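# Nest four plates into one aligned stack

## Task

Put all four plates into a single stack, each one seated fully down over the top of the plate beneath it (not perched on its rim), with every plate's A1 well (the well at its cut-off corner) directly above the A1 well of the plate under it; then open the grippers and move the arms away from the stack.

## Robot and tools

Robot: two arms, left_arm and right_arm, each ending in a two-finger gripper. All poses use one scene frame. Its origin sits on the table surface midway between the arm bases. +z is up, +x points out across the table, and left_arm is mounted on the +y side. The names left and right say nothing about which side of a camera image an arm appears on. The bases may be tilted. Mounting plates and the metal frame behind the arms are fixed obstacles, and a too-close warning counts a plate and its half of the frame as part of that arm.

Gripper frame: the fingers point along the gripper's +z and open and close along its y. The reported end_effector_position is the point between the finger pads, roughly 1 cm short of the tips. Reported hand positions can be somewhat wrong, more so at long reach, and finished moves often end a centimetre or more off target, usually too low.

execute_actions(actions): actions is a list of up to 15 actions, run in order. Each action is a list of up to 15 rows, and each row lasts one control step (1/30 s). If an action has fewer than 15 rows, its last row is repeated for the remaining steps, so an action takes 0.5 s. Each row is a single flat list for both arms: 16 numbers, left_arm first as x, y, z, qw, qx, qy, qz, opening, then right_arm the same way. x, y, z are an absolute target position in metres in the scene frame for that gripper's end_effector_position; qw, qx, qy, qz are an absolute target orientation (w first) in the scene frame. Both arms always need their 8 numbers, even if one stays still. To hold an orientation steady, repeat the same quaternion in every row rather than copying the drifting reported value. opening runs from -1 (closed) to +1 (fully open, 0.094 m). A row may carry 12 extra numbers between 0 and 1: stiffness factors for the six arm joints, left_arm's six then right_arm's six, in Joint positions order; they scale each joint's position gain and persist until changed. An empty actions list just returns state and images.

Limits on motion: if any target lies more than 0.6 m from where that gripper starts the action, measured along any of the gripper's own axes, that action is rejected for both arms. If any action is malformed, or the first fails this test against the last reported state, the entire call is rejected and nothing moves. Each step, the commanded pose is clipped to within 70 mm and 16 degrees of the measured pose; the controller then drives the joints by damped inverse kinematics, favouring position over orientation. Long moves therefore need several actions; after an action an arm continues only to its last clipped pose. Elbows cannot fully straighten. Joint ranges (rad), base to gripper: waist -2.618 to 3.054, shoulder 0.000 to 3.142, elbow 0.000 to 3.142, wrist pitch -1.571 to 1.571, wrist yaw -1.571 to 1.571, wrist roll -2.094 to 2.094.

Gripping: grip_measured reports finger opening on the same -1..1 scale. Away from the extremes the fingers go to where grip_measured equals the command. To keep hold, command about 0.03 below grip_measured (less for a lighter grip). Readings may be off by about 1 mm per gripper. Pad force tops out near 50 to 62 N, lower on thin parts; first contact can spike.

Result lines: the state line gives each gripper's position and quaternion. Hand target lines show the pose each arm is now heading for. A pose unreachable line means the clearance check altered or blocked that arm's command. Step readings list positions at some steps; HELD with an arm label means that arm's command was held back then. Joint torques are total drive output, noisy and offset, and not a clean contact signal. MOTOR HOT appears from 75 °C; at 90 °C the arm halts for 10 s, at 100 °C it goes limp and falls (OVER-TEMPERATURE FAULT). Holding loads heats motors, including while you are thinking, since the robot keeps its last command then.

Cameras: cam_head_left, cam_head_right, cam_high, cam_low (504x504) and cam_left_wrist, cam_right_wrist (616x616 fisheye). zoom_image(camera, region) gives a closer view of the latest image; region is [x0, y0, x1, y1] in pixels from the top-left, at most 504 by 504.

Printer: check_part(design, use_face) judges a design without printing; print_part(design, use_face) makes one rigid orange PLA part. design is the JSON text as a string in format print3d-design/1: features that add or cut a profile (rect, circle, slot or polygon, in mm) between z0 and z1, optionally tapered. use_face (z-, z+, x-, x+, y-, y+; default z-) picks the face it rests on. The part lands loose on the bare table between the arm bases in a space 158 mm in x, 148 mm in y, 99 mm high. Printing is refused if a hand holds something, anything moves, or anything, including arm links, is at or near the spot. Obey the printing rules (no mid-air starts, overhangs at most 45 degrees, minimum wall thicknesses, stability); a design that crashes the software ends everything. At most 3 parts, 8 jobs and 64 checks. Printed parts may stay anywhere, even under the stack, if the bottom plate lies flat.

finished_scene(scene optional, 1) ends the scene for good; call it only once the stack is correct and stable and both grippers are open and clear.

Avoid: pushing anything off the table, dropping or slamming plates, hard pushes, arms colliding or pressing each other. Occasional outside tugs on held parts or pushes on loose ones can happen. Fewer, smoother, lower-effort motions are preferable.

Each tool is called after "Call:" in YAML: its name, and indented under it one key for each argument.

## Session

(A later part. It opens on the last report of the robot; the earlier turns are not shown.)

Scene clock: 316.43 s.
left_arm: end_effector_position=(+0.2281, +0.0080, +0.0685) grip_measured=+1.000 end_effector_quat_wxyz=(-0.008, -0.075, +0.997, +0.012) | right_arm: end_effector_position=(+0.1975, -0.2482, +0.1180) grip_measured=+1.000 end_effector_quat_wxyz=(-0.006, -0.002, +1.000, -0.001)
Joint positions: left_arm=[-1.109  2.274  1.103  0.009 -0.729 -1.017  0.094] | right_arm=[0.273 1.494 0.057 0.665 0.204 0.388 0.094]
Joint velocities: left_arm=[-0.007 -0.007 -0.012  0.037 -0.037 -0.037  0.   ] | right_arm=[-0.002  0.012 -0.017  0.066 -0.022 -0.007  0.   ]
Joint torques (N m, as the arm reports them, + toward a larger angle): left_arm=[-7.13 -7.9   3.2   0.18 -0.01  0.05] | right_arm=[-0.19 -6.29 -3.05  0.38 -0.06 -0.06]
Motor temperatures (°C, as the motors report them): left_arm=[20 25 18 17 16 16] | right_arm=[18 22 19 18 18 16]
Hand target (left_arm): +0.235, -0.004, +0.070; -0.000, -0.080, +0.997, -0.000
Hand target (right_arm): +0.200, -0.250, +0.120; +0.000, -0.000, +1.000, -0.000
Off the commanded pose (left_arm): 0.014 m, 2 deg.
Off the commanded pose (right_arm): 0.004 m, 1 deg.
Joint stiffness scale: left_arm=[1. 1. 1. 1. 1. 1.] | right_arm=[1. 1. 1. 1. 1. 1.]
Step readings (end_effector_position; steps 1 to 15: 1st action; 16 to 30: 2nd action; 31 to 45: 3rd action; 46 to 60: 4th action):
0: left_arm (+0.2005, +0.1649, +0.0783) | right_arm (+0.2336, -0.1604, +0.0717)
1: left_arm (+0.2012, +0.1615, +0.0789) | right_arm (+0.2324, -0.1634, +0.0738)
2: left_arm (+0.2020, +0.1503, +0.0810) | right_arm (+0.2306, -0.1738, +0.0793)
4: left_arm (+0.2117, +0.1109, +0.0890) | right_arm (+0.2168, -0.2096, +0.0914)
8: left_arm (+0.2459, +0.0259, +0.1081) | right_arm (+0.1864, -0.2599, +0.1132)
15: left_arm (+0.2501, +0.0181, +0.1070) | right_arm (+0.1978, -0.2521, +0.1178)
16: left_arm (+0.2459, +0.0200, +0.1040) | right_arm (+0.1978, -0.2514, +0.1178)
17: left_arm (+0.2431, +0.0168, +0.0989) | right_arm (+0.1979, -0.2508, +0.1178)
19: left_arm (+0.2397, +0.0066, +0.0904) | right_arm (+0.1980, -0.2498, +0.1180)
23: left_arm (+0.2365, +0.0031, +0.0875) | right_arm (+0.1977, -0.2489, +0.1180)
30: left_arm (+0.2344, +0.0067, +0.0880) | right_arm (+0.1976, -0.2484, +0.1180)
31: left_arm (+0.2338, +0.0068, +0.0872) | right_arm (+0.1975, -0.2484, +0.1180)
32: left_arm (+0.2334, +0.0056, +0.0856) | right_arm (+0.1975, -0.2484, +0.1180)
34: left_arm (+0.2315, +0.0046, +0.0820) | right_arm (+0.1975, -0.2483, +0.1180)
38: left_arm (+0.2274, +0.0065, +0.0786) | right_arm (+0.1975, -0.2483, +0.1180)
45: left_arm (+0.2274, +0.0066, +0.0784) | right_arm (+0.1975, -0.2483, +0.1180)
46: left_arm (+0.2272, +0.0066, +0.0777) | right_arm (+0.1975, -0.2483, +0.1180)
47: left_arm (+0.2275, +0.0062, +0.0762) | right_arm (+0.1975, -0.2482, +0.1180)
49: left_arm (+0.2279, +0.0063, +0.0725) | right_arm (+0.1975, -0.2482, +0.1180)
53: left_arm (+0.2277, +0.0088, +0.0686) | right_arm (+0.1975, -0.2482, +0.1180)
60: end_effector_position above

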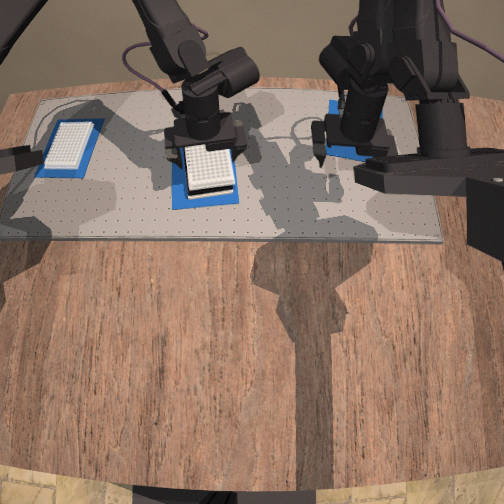

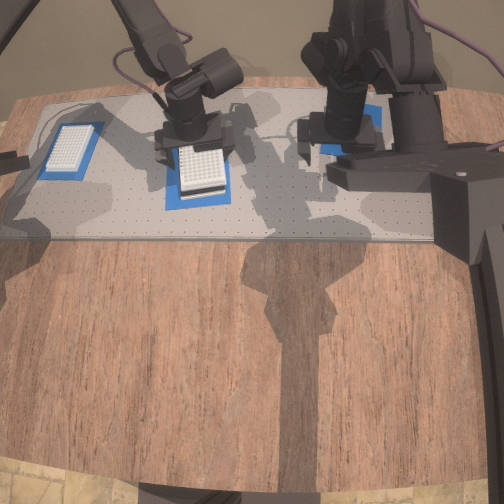

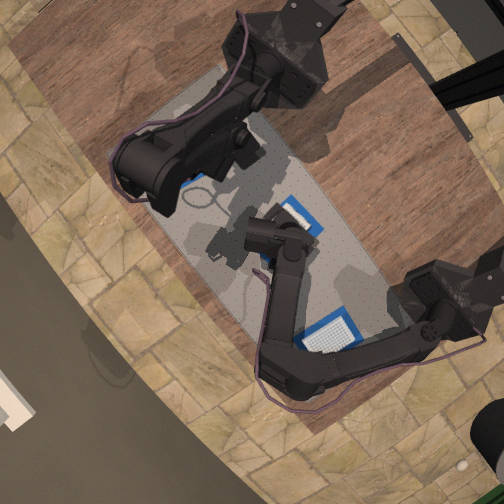

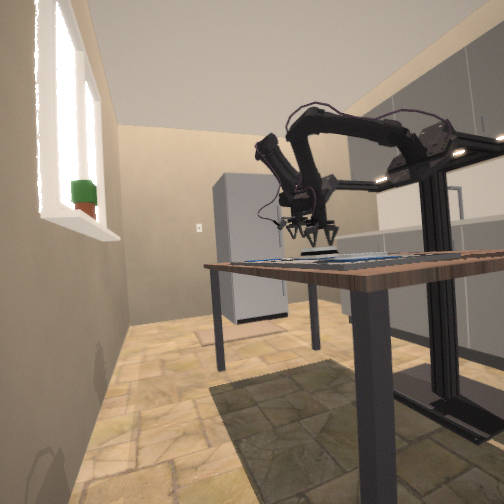

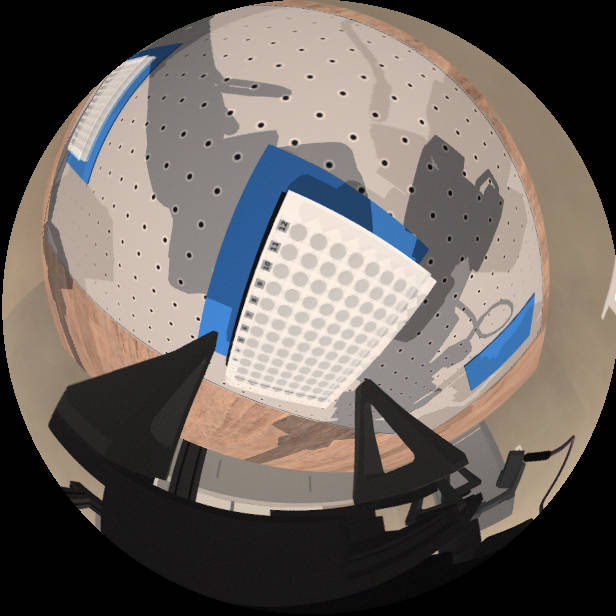

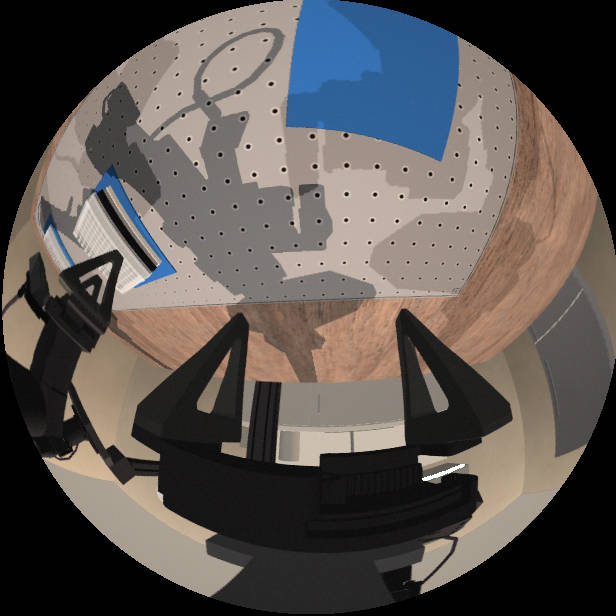

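Needs ~2 mm more -y; descend with offset.

Call:
execute_actions:
  actions:
    - [[0.235,-0.008,0.063,0,-0.08,0.997,-0.01,1,0.2,-0.25,0.12,0,0,1,0,1]]
    - [[0.235,-0.008,0.056,0,-0.08,0.997,-0.01,1,0.2,-0.25,0.12,0,0,1,0,1]]
    - [[0.235,-0.008,0.047,0,-0.08,0.997,-0.01,1,0.2,-0.25,0.12,0,0,1,0,1]]
    - [[0.235,-0.008,0.037,0,-0.08,0.997,-0.01,1,0.2,-0.25,0.12,0,0,1,0,1]]
    - [[0.235,-0.008,0.037,0,-0.08,0.997,-0.01,0.86,0.2,-0.25,0.12,0,0,1,0,1]]
    - [[0.235,-0.008,0.037,0,-0.08,0.997,-0.01,0.79,0.2,-0.25,0.12,0,0,1,0,1]]
    - [[0.235,-0.008,0.037,0,-0.08,0.997,-0.01,0.9,0.2,-0.25,0.12,0,0,1,0,1]]

Call:
zoom_image:
  camera: "cam_head_left"
  region: [165,150,245,210]

Call:
zoom_image:
  camera: "cam_right_wrist"
  region: [60,160,190,300]

Scene clock: 325.80 s.
left_arm: end_effector_position=(+0.2269, +0.0051, +0.0482) grip_measured=+0.898 end_effector_quat_wxyz=(-0.006, -0.059, +0.998, +0.010) | right_arm: end_effector_position=(+0.1975, -0.2482, +0.1180) grip_measured=+1.000 end_effector_quat_wxyz=(-0.006, -0.002, +1.000, -0.001)
Joint positions: left_arm=[-1.08   2.339  1.134  0.076 -0.719 -0.942  0.089] | right_arm=[0.273 1.494 0.057 0.665 0.204 0.387 0.094]
Joint velocities: left_arm=[ 0.032 -0.012 -0.012 -0.007 -0.007 -0.007 -0.   ] | right_arm=[-0.002  0.022  0.002 -0.037 -0.007 -0.022  0.   ]
Joint torques (N m, as the arm reports them, + toward a larger angle): left_arm=[-5.33 -6.05  3.6   0.71  0.29  0.1 ] | right_arm=[-0.16 -6.27 -3.01  0.38 -0.06 -0.04]
Motor temperatures (°C, as the motors report them): left_arm=[21 25 18 17 16 16] | right_arm=[18 22 19 18 18 16]
Hand target (left_arm): +0.235, -0.007, +0.038; -0.000, -0.080, +0.997, -0.010
Hand target (right_arm): +0.200, -0.250, +0.120; +0.000, -0.000, +1.000, -0.000
Off the commanded pose (left_arm): 0.019 m, 3 deg.
Off the commanded pose (right_arm): 0.004 m, 1 deg.
Joint stiffness scale: left_arm=[1. 1. 1. 1. 1. 1.] | right_arm=[1. 1. 1. 1. 1. 1.]
Step readings (end_effector_position; steps 1 to 15: 1st action; 16 to 30: 2nd action; 31 to 45: 3rd action; 46 to 60: 4th action; 61 to 75: 5th action; 76 to 90: 6th action; 91 to 105: 7th action):
0: left_arm (+0.2282, +0.0078, +0.0685) | right_arm (+0.1975, -0.2482, +0.1180)
1: left_arm (+0.2284, +0.0072, +0.0681) | right_arm (+0.1975, -0.2482, +0.1180)
2: left_arm (+0.2284, +0.0062, +0.0671) | right_arm (+0.1975, -0.2482, +0.1180)
4: left_arm (+0.2276, +0.0057, +0.0648) | right_arm (+0.1975, -0.2482, +0.1180)
8: left_arm (+0.2260, +0.0059, +0.0621) | right_arm (+0.1975, -0.2482, +0.1180)
15: left_arm (+0.2266, +0.0046, +0.0619) | right_arm (+0.1975, -0.2482, +0.1180)
16: left_arm (+0.2267, +0.0044, +0.0615) | right_arm (+0.1975, -0.2482, +0.1180)
17: left_arm (+0.2271, +0.0037, +0.0604) | right_arm (+0.1975, -0.2482, +0.1180)
19: left_arm (+0.2279, +0.0027, +0.0578) | right_arm (+0.1975, -0.2482, +0.1180)
23: left_arm (+0.2282, +0.0036, +0.0553) | right_arm (+0.1975, -0.2482, +0.1180)
30: left_arm (+0.2285, +0.0030, +0.0553) | right_arm (+0.1975, -0.2482, +0.1180)
31: left_arm (+0.2286, +0.0029, +0.0546) | right_arm (+0.1975, -0.2482, +0.1180)
32: left_arm (+0.2287, +0.0023, +0.0532) | right_arm (+0.1975, -0.2482, +0.1180)
34: left_arm (+0.2287, +0.0023, +0.0504) | right_arm (+0.1975, -0.2482, +0.1180)
38: left_arm (+0.2288, +0.0024, +0.0504) | right_arm (+0.1975, -0.2482, +0.1180)
45: left_arm (+0.2288, +0.0024, +0.0504) | right_arm (+0.1975, -0.2482, +0.1180)
46: left_arm (+0.2285, +0.0022, +0.0500) | right_arm (+0.1975, -0.2482, +0.1180)
47: left_arm (+0.2284, +0.0021, +0.0494) | right_arm (+0.1975, -0.2482, +0.1180)
49: left_arm (+0.2281, +0.0026, +0.0486) | right_arm (+0.1975, -0.2482, +0.1180)
53: left_arm (+0.2281, +0.0026, +0.0486) | right_arm (+0.1975, -0.2482, +0.1180)
60: left_arm (+0.2281, +0.0026, +0.0486) | right_arm (+0.1975, -0.2482, +0.1180)
61: left_arm (+0.2280, +0.0033, +0.0486) | right_arm (+0.1975, -0.2482, +0.1180)
62: left_arm (+0.2272, +0.0047, +0.0484) | right_arm (+0.1975, -0.2482, +0.1180)
64: left_arm (+0.2271, +0.0054, +0.0482) | right_arm (+0.1975, -0.2482, +0.1180)
68: left_arm (+0.2271, +0.0054, +0.0482) | right_arm (+0.1975, -0.2482, +0.1180)
75: left_arm (+0.2271, +0.0054, +0.0482) | right_arm (+0.1975, -0.2482, +0.1180)
76: left_arm (+0.2270, +0.0058, +0.0482) | right_arm (+0.1975, -0.2482, +0.1180)
77: left_arm (+0.2268, +0.0062, +0.0482) | right_arm (+0.1975, -0.2482, +0.1180)
79: left_arm (+0.2268, +0.0062, +0.0482) | right_arm (+0.1975, -0.2482, +0.1180)
83: left_arm (+0.2268, +0.0062, +0.0482) | right_arm (+0.1975, -0.2482, +0.1180)
90: left_arm (+0.2268, +0.0062, +0.0482) | right_arm (+0.1975, -0.2482, +0.1180)
91: left_arm (+0.2267, +0.0061, +0.0482) | right_arm (+0.1975, -0.2482, +0.1180)
92: left_arm (+0.2268, +0.0055, +0.0482) | right_arm (+0.1975, -0.2482, +0.1180)
94: left_arm (+0.2269, +0.0052, +0.0482) | right_arm (+0.1975, -0.2482, +0.1180)
98: left_arm (+0.2269, +0.0051, +0.0482) | right_arm (+0.1975, -0.2482, +0.1180)
105: end_effector_position above

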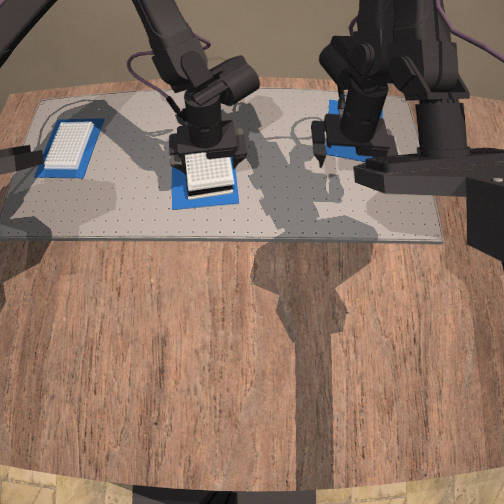

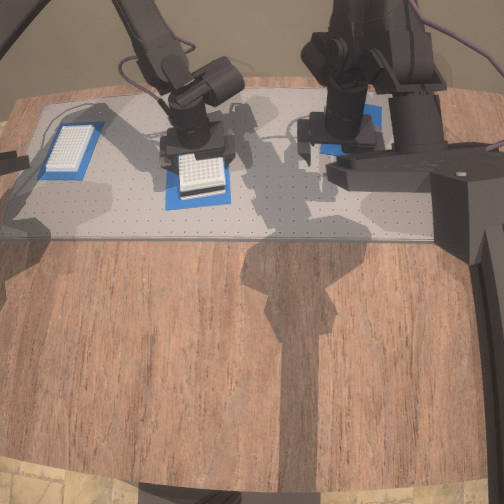

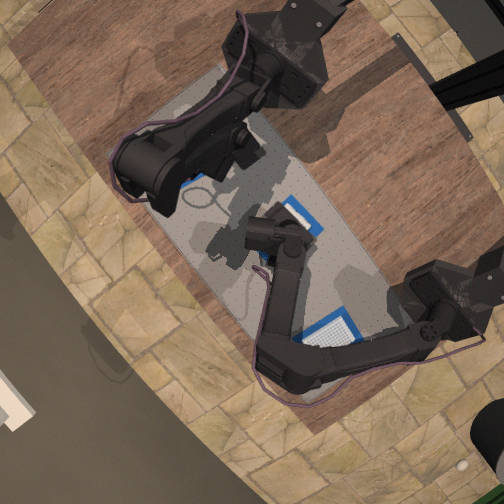

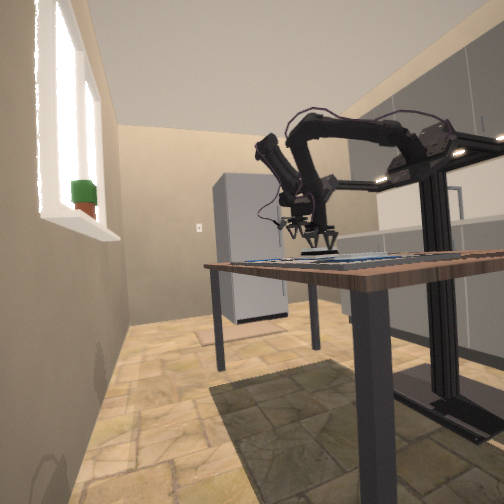

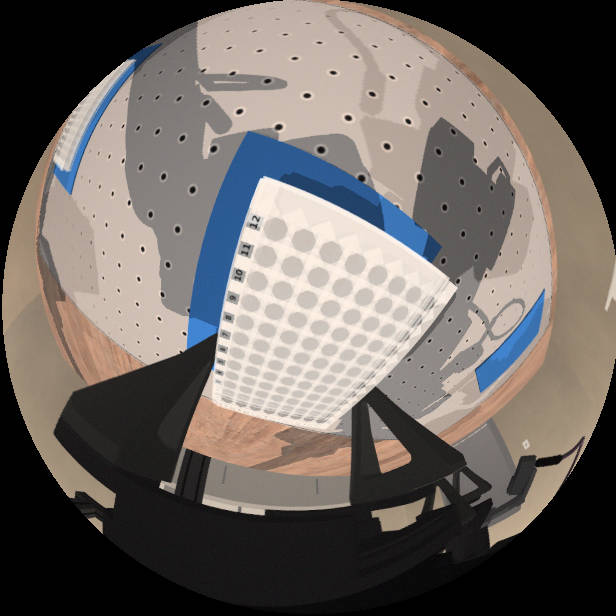

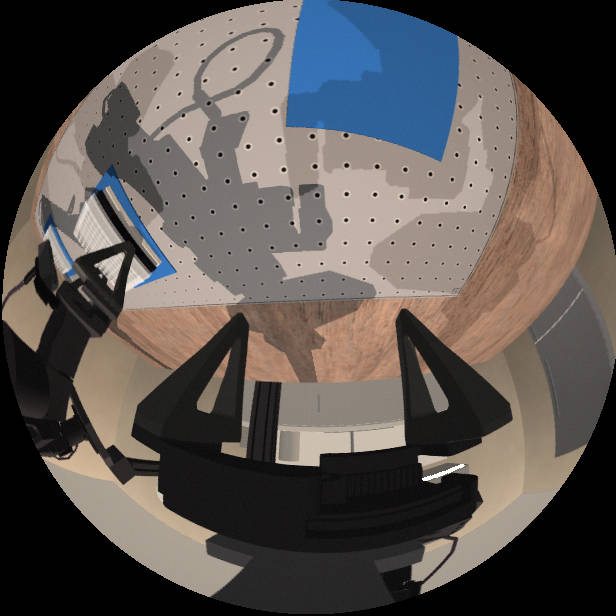

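Region (165, 150, 245, 210) of cam_head_left's 504x504 image, scaled by 6.300, with more detail than that image has; it fills the top 378 rows of this view, and the rest is white.

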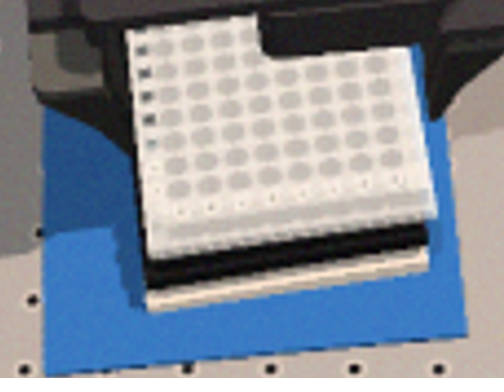

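Region (60, 160, 190, 300) of cam_right_wrist's 616x616 image, scaled by 3.600, with more detail than that image has; it fills the left 468 columns of this view, and the rest is white.

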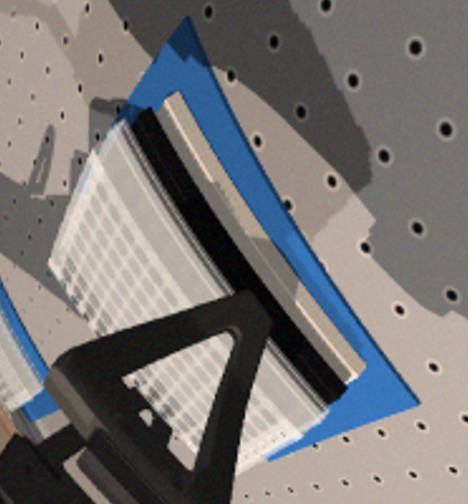

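Call:
execute_actions:
  actions:
    - [[0.235,0.002,0.062,0,-0.085,0.997,-0.01,1,0.2,-0.25,0.12,0,0,1,0,1]]
    - [[0.235,-0.002,0.053,0,-0.085,0.997,-0.01,1,0.2,-0.25,0.12,0,0,1,0,1]]
    - [[0.235,-0.002,0.045,0,-0.085,0.997,-0.01,1,0.2,-0.25,0.12,0,0,1,0,1]]
    - [[0.235,-0.002,0.036,0,-0.085,0.997,-0.01,1,0.2,-0.25,0.12,0,0,1,0,1]]

Scene clock: 332.27 s.
left_arm: end_effector_position=(+0.2351, +0.0021, +0.0502) grip_measured=+1.000 end_effector_quat_wxyz=(+0.000, -0.076, +0.997, -0.004) | right_arm: end_effector_position=(+0.1975, -0.2482, +0.1180) grip_measured=+1.000 end_effector_quat_wxyz=(-0.006, -0.002, +1.000, -0.001)
Joint positions: left_arm=[-1.072  2.318  1.117  0.118 -0.706 -0.941  0.094] | right_arm=[0.273 1.494 0.057 0.665 0.204 0.387 0.094]
Joint velocities: left_arm=[-0.022 -0.017 -0.002 -0.051 -0.051  0.007  0.   ] | right_arm=[-0.007 -0.027  0.007  0.022 -0.007  0.066  0.   ]
Joint torques (N m, as the arm reports them, + toward a larger angle): left_arm=[-5.1  -5.21  2.93  0.57  0.21  0.1 ] | right_arm=[-0.19 -6.28 -3.04  0.38 -0.06 -0.04]
Motor temperatures (°C, as the motors report them): left_arm=[21 25 18 17 16 16] | right_arm=[18 22 19 18 18 16]
Hand target (left_arm): +0.235, -0.001, +0.037; -0.000, -0.085, +0.996, -0.010
Hand target (right_arm): +0.200, -0.250, +0.120; +0.000, -0.000, +1.000, -0.000
Off the commanded pose (left_arm): 0.015 m, 1 deg.
Off the commanded pose (right_arm): 0.004 m, 1 deg.
Joint stiffness scale: left_arm=[1. 1. 1. 1. 1. 1.] | right_arm=[1. 1. 1. 1. 1. 1.]
Step readings (end_effector_position; steps 1 to 15: 1st action; 16 to 30: 2nd action; 31 to 45: 3rd action; 46 to 60: 4th action):
0: left_arm (+0.2269, +0.0051, +0.0482) | right_arm (+0.1975, -0.2482, +0.1180)
1: left_arm (+0.2276, +0.0047, +0.0496) | right_arm (+0.1975, -0.2482, +0.1180)
2: left_arm (+0.2284, +0.0043, +0.0517) | right_arm (+0.1975, -0.2482, +0.1180)
4: left_arm (+0.2329, +0.0035, +0.0548) | right_arm (+0.1975, -0.2482, +0.1180)
8: left_arm (+0.2372, +0.0011, +0.0565) | right_arm (+0.1975, -0.2482, +0.1180)
15: left_arm (+0.2371, +0.0008, +0.0565) | right_arm (+0.1975, -0.2482, +0.1180)
16: left_arm (+0.2371, +0.0007, +0.0563) | right_arm (+0.1975, -0.2482, +0.1180)
17: left_arm (+0.2372, +0.0006, +0.0560) | right_arm (+0.1975, -0.2482, +0.1180)
19: left_arm (+0.2369, +0.0011, +0.0547) | right_arm (+0.1975, -0.2482, +0.1180)
23: left_arm (+0.2364, +0.0018, +0.0532) | right_arm (+0.1975, -0.2482, +0.1180)
30: left_arm (+0.2366, +0.0012, +0.0531) | right_arm (+0.1975, -0.2482, +0.1180)
31: left_arm (+0.2363, +0.0012, +0.0525) | right_arm (+0.1975, -0.2482, +0.1180)
32: left_arm (+0.2362, +0.0014, +0.0517) | right_arm (+0.1975, -0.2482, +0.1180)
34: left_arm (+0.2361, +0.0015, +0.0515) | right_arm (+0.1975, -0.2482, +0.1180)
38: left_arm (+0.2361, +0.0015, +0.0515) | right_arm (+0.1975, -0.2482, +0.1180)
45: left_arm (+0.2361, +0.0015, +0.0515) | right_arm (+0.1975, -0.2482, +0.1180)
46: left_arm (+0.2356, +0.0015, +0.0511) | right_arm (+0.1975, -0.2482, +0.1180)
47: left_arm (+0.2352, +0.0018, +0.0506) | right_arm (+0.1975, -0.2482, +0.1180)
49: left_arm (+0.2351, +0.0021, +0.0502) | right_arm (+0.1975, -0.2482, +0.1180)
53: left_arm (+0.2351, +0.0021, +0.0502) | right_arm (+0.1975, -0.2482, +0.1180)
60: end_effector_position above

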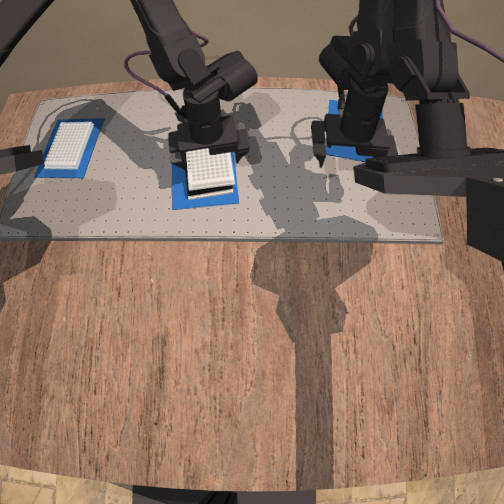

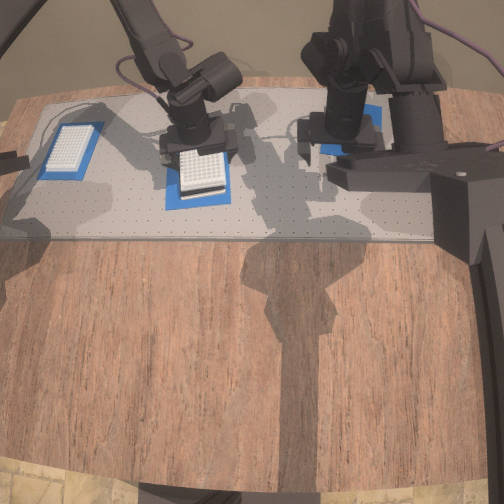

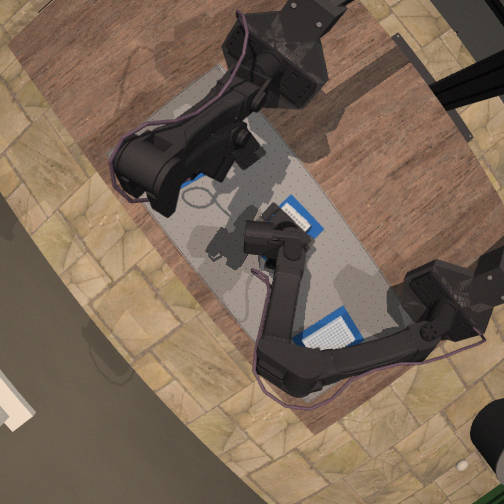

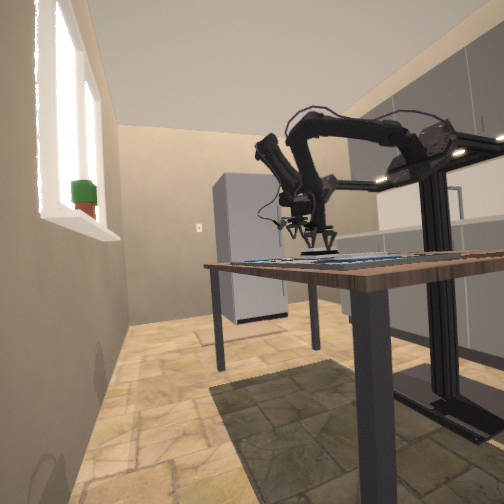

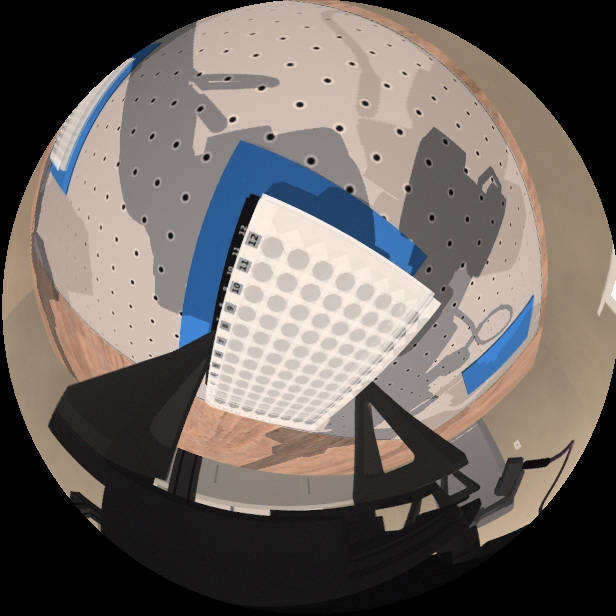

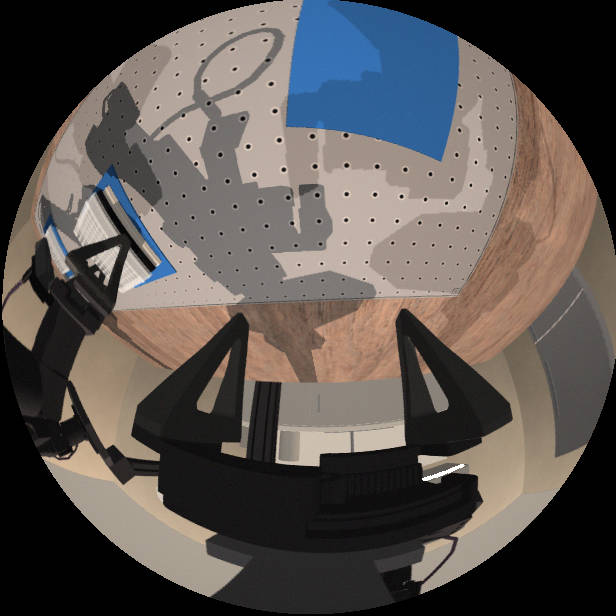

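Call:
execute_actions:
  actions:
    - [[0.235,0.0,0.056,0,-0.078,0.997,-0.005,1,0.2,-0.25,0.12,0,0,1,0,1]]
    - [[0.235,0.0,0.058,0,-0.078,0.997,-0.005,0.85,0.2,-0.25,0.12,0,0,1,0,1]]
    - [[0.235,0.0,0.058,0,-0.078,0.997,-0.005,0.72,0.2,-0.25,0.12,0,0,1,0,1]]
    - [[0.233,0.012,0.066,0,-0.085,0.997,-0.005,0.72,0.2,-0.25,0.12,0,0,1,0,1]]

Call:
zoom_image:
  camera: "cam_head_left"
  region: [165,150,245,210]

Scene clock: 339.40 s.
left_arm: end_effector_position=(+0.2338, +0.0115, +0.0587) grip_measured=+0.755 end_effector_quat_wxyz=(-0.002, -0.086, +0.996, -0.001) | right_arm: end_effector_position=(+0.1975, -0.2482, +0.1180) grip_measured=+1.000 end_effector_quat_wxyz=(-0.006, -0.002, +1.000, -0.001)
Joint positions: left_arm=[-1.076  2.277  1.071  0.109 -0.709 -0.972  0.082] | right_arm=[0.273 1.494 0.057 0.665 0.204 0.387 0.094]
Joint velocities: left_arm=[ 0.017  0.002 -0.017 -0.11  -0.066 -0.037  0.   ] | right_arm=[-0.007  0.002  0.017  0.081 -0.037 -0.022  0.   ]
Joint torques (N m, as the arm reports them, + toward a larger angle): left_arm=[ -7.28 -10.1   -0.74   0.16  -0.02  -0.05] | right_arm=[-0.18 -6.32 -3.01  0.37 -0.05 -0.05]
Motor temperatures (°C, as the motors report them): left_arm=[21 25 18 17 16 16] | right_arm=[18 23 19 18 18 16]
Hand target (left_arm): +0.233, +0.012, +0.066; -0.000, -0.085, +0.996, -0.005
Hand target (right_arm): +0.200, -0.250, +0.120; +0.000, -0.000, +1.000, -0.000
Off the commanded pose (left_arm): 0.007 m, 1 deg.
Off the commanded pose (right_arm): 0.004 m, 1 deg.
Joint stiffness scale: left_arm=[1. 1. 1. 1. 1. 1.] | right_arm=[1. 1. 1. 1. 1. 1.]
Step readings (end_effector_position; steps 1 to 15: 1st action; 16 to 30: 2nd action; 31 to 45: 3rd action; 46 to 60: 4th action):
0: left_arm (+0.2351, +0.0021, +0.0502) | right_arm (+0.1975, -0.2482, +0.1180)
1: left_arm (+0.2353, +0.0018, +0.0511) | right_arm (+0.1975, -0.2482, +0.1180)
2: left_arm (+0.2354, +0.0014, +0.0519) | right_arm (+0.1975, -0.2482, +0.1180)
4: left_arm (+0.2356, +0.0011, +0.0522) | right_arm (+0.1975, -0.2482, +0.1180)
8: left_arm (+0.2356, +0.0011, +0.0522) | right_arm (+0.1975, -0.2482, +0.1180)
15: left_arm (+0.2356, +0.0011, +0.0522) | right_arm (+0.1975, -0.2482, +0.1180)
16: left_arm (+0.2355, +0.0016, +0.0522) | right_arm (+0.1975, -0.2482, +0.1180)
17: left_arm (+0.2352, +0.0024, +0.0522) | right_arm (+0.1975, -0.2482, +0.1180)
19: left_arm (+0.2351, +0.0027, +0.0522) | right_arm (+0.1975, -0.2482, +0.1180)
23: left_arm (+0.2351, +0.0027, +0.0522) | right_arm (+0.1975, -0.2482, +0.1180)
30: left_arm (+0.2351, +0.0027, +0.0522) | right_arm (+0.1975, -0.2482, +0.1180)
31: left_arm (+0.2351, +0.0028, +0.0522) | right_arm (+0.1975, -0.2482, +0.1180)
32: left_arm (+0.2351, +0.0028, +0.0522) | right_arm (+0.1975, -0.2482, +0.1180)
34: left_arm (+0.2351, +0.0028, +0.0522) | right_arm (+0.1975, -0.2482, +0.1180)
38: left_arm (+0.2351, +0.0028, +0.0522) | right_arm (+0.1975, -0.2482, +0.1180)
45: left_arm (+0.2351, +0.0028, +0.0522) | right_arm (+0.1975, -0.2482, +0.1180)
46: left_arm (+0.2346, +0.0035, +0.0528) | right_arm (+0.1975, -0.2482, +0.1180)
47: left_arm (+0.2339, +0.0061, +0.0544) | right_arm (+0.1975, -0.2482, +0.1180)
49: left_arm (+0.2330, +0.0106, +0.0573) | right_arm (+0.1975, -0.2482, +0.1180)
53: left_arm (+0.2338, +0.0115, +0.0587) | right_arm (+0.1975, -0.2482, +0.1180)
60: end_effector_position above

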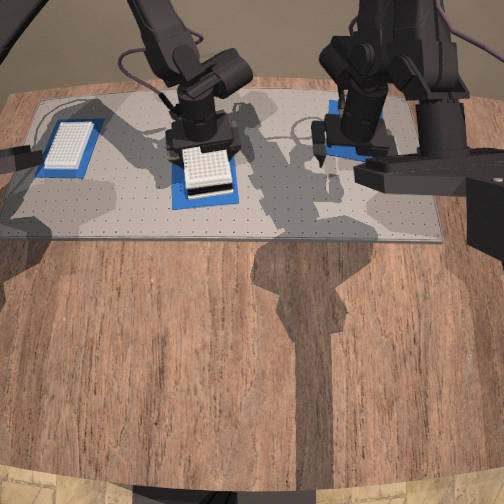

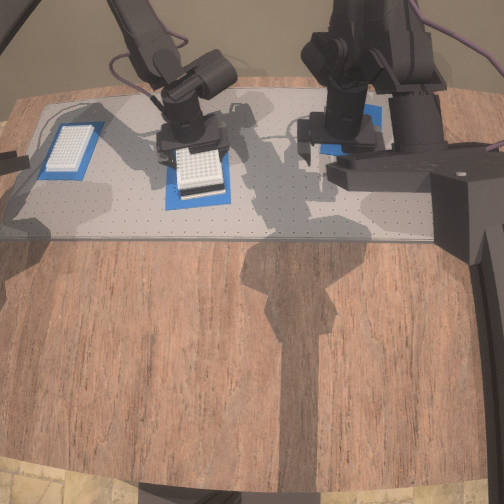

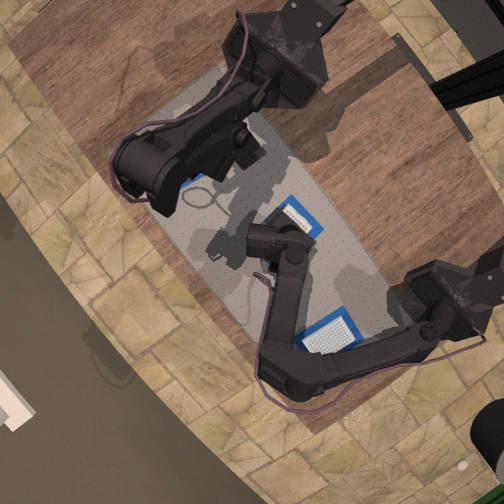

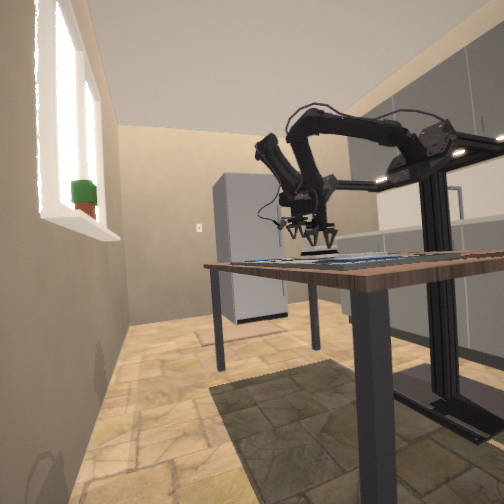

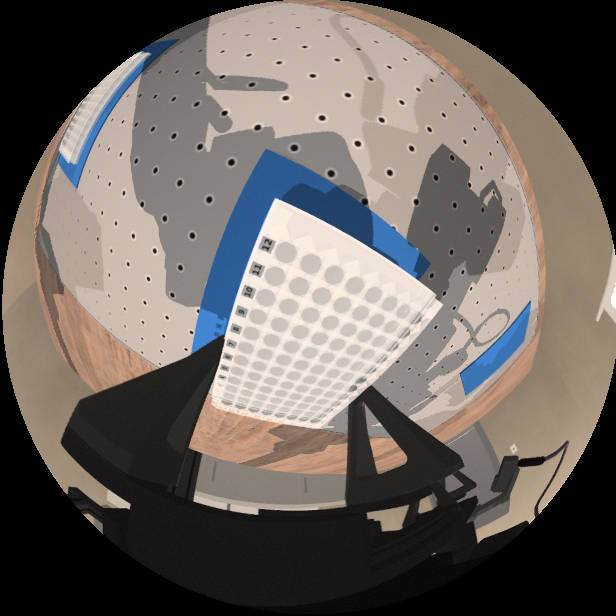

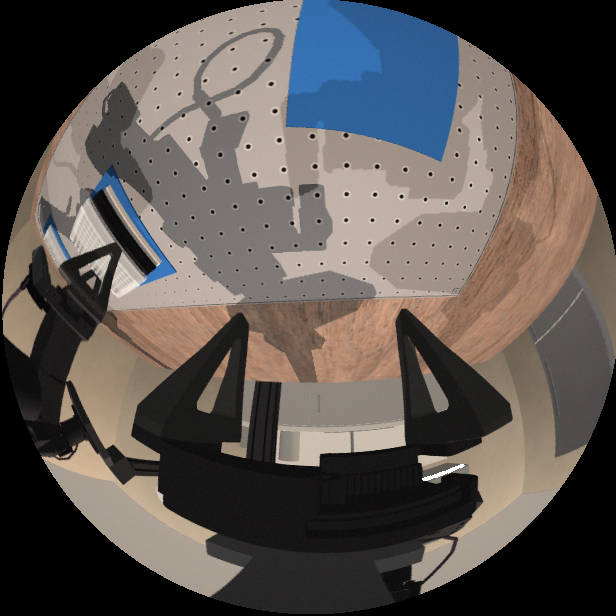

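Region (165, 150, 245, 210) of cam_head_left's 504x504 image, scaled by 6.300, with more detail than that image has; it fills the top 378 rows of this view, and the rest is white.

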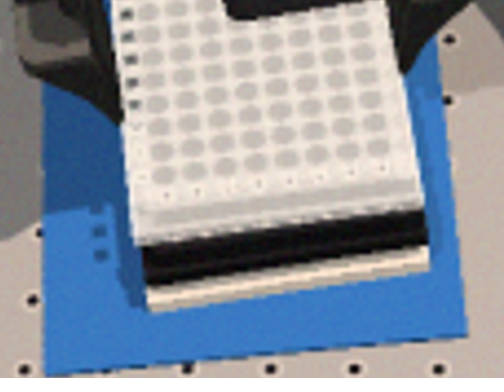

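Call:
execute_actions:
  actions:
    - [[0.235,0.001,0.058,0,-0.085,0.997,-0.005,0.72,0.2,-0.25,0.12,0,0,1,0,1]]
    - [[0.235,0.001,0.054,0,-0.085,0.997,-0.005,0.72,0.2,-0.25,0.12,0,0,1,0,1]]

Call:
zoom_image:
  camera: "cam_head_left"
  region: [165,150,245,210]

Call:
zoom_image:
  camera: "cam_right_wrist"
  region: [60,160,190,300]

Scene clock: 347.73 s.
left_arm: end_effector_position=(+0.2284, +0.0110, +0.0540) grip_measured=+0.755 end_effector_quat_wxyz=(-0.006, -0.081, +0.997, +0.003) | right_arm: end_effector_position=(+0.1975, -0.2482, +0.1180) grip_measured=+1.000 end_effector_quat_wxyz=(-0.006, -0.002, +1.000, -0.001)
Joint positions: left_arm=[-1.076  2.301  1.083  0.108 -0.707 -0.973  0.082] | right_arm=[0.273 1.494 0.057 0.665 0.204 0.387 0.094]
Joint velocities: left_arm=[ 0.007  0.002 -0.007  0.051 -0.066  0.037  0.001] | right_arm=[-0.007  0.012 -0.012 -0.051  0.007 -0.095  0.   ]
Joint torques (N m, as the arm reports them, + toward a larger angle): left_arm=[-6.71 -7.76  3.37  0.1   0.01  0.04] | right_arm=[-0.23 -6.3  -3.01  0.38 -0.06 -0.04]
Motor temperatures (°C, as the motors report them): left_arm=[21 26 18 17 16 16] | right_arm=[18 23 19 18 18 16]
Hand target (left_arm): +0.235, +0.001, +0.054; +0.000, -0.085, +0.996, -0.005
Hand target (right_arm): +0.200, -0.250, +0.120; +0.000, -0.000, +1.000, -0.000
Off the commanded pose (left_arm): 0.012 m, 1 deg.
Off the commanded pose (right_arm): 0.004 m, 1 deg.
Joint stiffness scale: left_arm=[1. 1. 1. 1. 1. 1.] | right_arm=[1. 1. 1. 1. 1. 1.]
Step readings (end_effector_position; steps 1 to 15: 1st action; 16 to 30: 2nd action):
0: left_arm (+0.2338, +0.0115, +0.0587) | right_arm (+0.1975, -0.2482, +0.1180)
1: left_arm (+0.2339, +0.0112, +0.0586) | right_arm (+0.1975, -0.2482, +0.1180)
2: left_arm (+0.2338, +0.0107, +0.0580) | right_arm (+0.1975, -0.2482, +0.1180)
4: left_arm (+0.2334, +0.0096, +0.0569) | right_arm (+0.1975, -0.2482, +0.1180)
8: left_arm (+0.2324, +0.0097, +0.0561) | right_arm (+0.1975, -0.2482, +0.1180)
15: left_arm (+0.2324, +0.0097, +0.0561) | right_arm (+0.1975, -0.2482, +0.1180)
16: left_arm (+0.2321, +0.0098, +0.0560) | right_arm (+0.1975, -0.2482, +0.1180)
17: left_arm (+0.2315, +0.0100, +0.0557) | right_arm (+0.1975, -0.2482, +0.1180)
19: left_arm (+0.2298, +0.0105, +0.0548) | right_arm (+0.1975, -0.2482, +0.1180)
23: left_arm (+0.2284, +0.0110, +0.0540) | right_arm (+0.1975, -0.2482, +0.1180)
30: end_effector_position above

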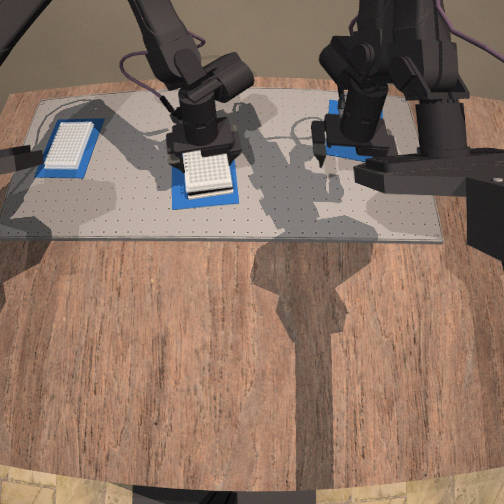

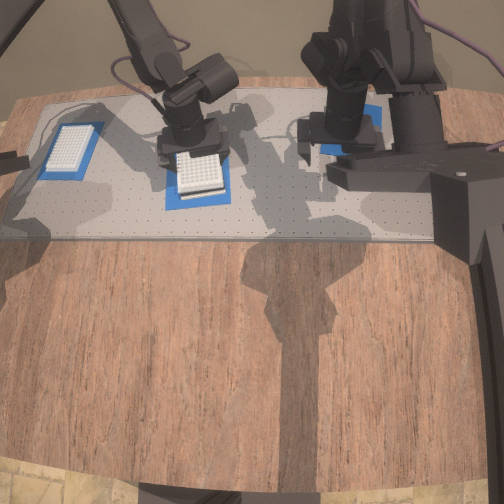

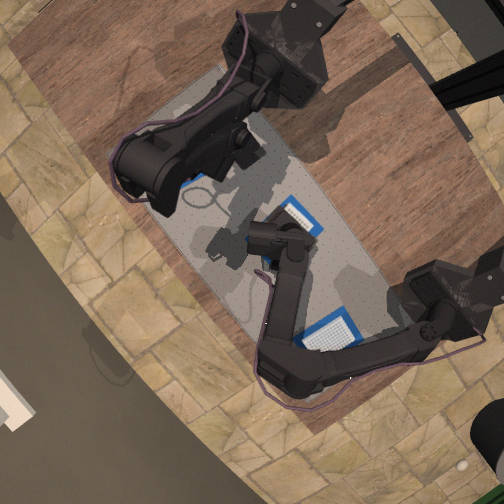

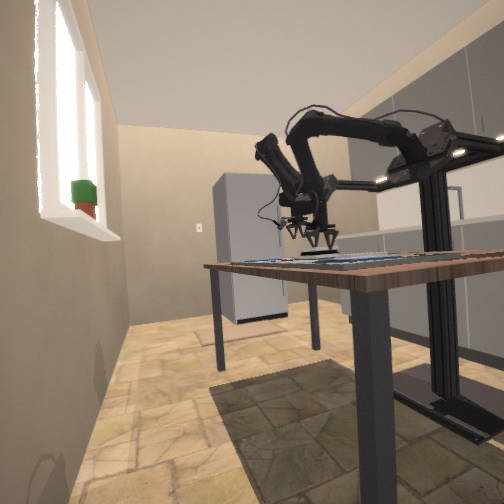

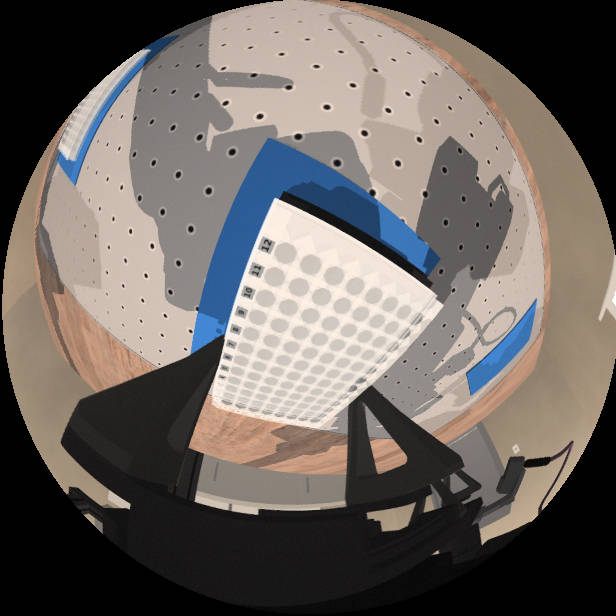

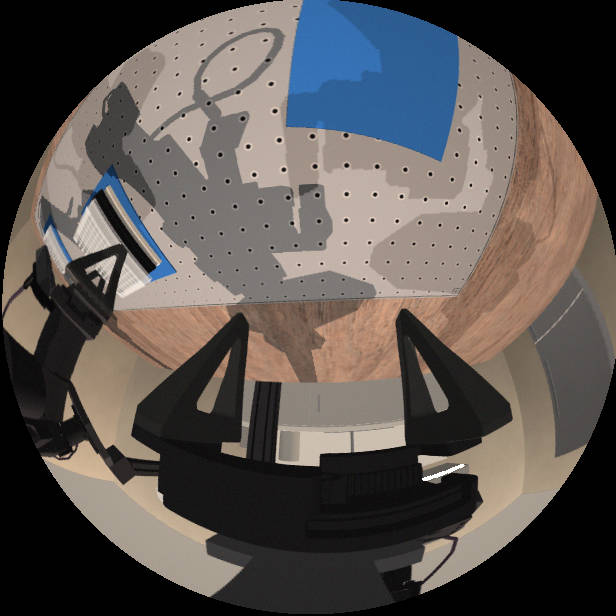

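Region (165, 150, 245, 210) of cam_head_left's 504x504 image, scaled by 6.300, with more detail than that image has; it fills the top 378 rows of this view, and the rest is white.

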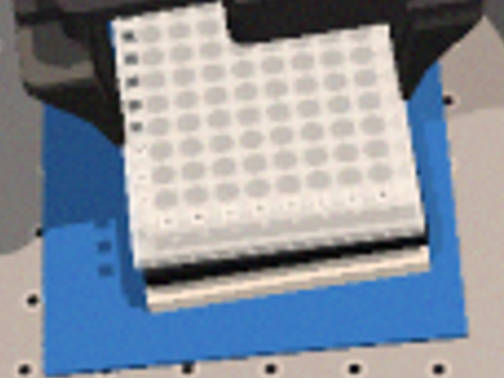

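Region (60, 160, 190, 300) of cam_right_wrist's 616x616 image, scaled by 3.600, with more detail than that image has; it fills the left 468 columns of this view, and the rest is white.

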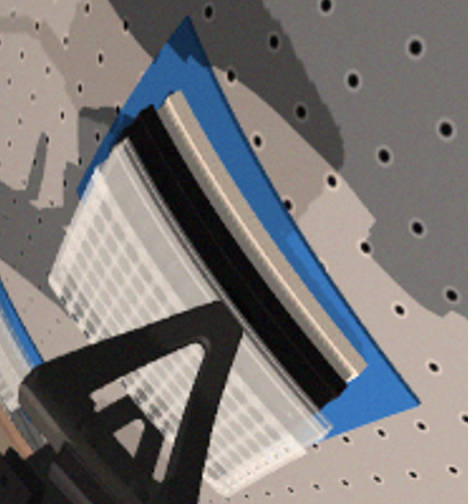

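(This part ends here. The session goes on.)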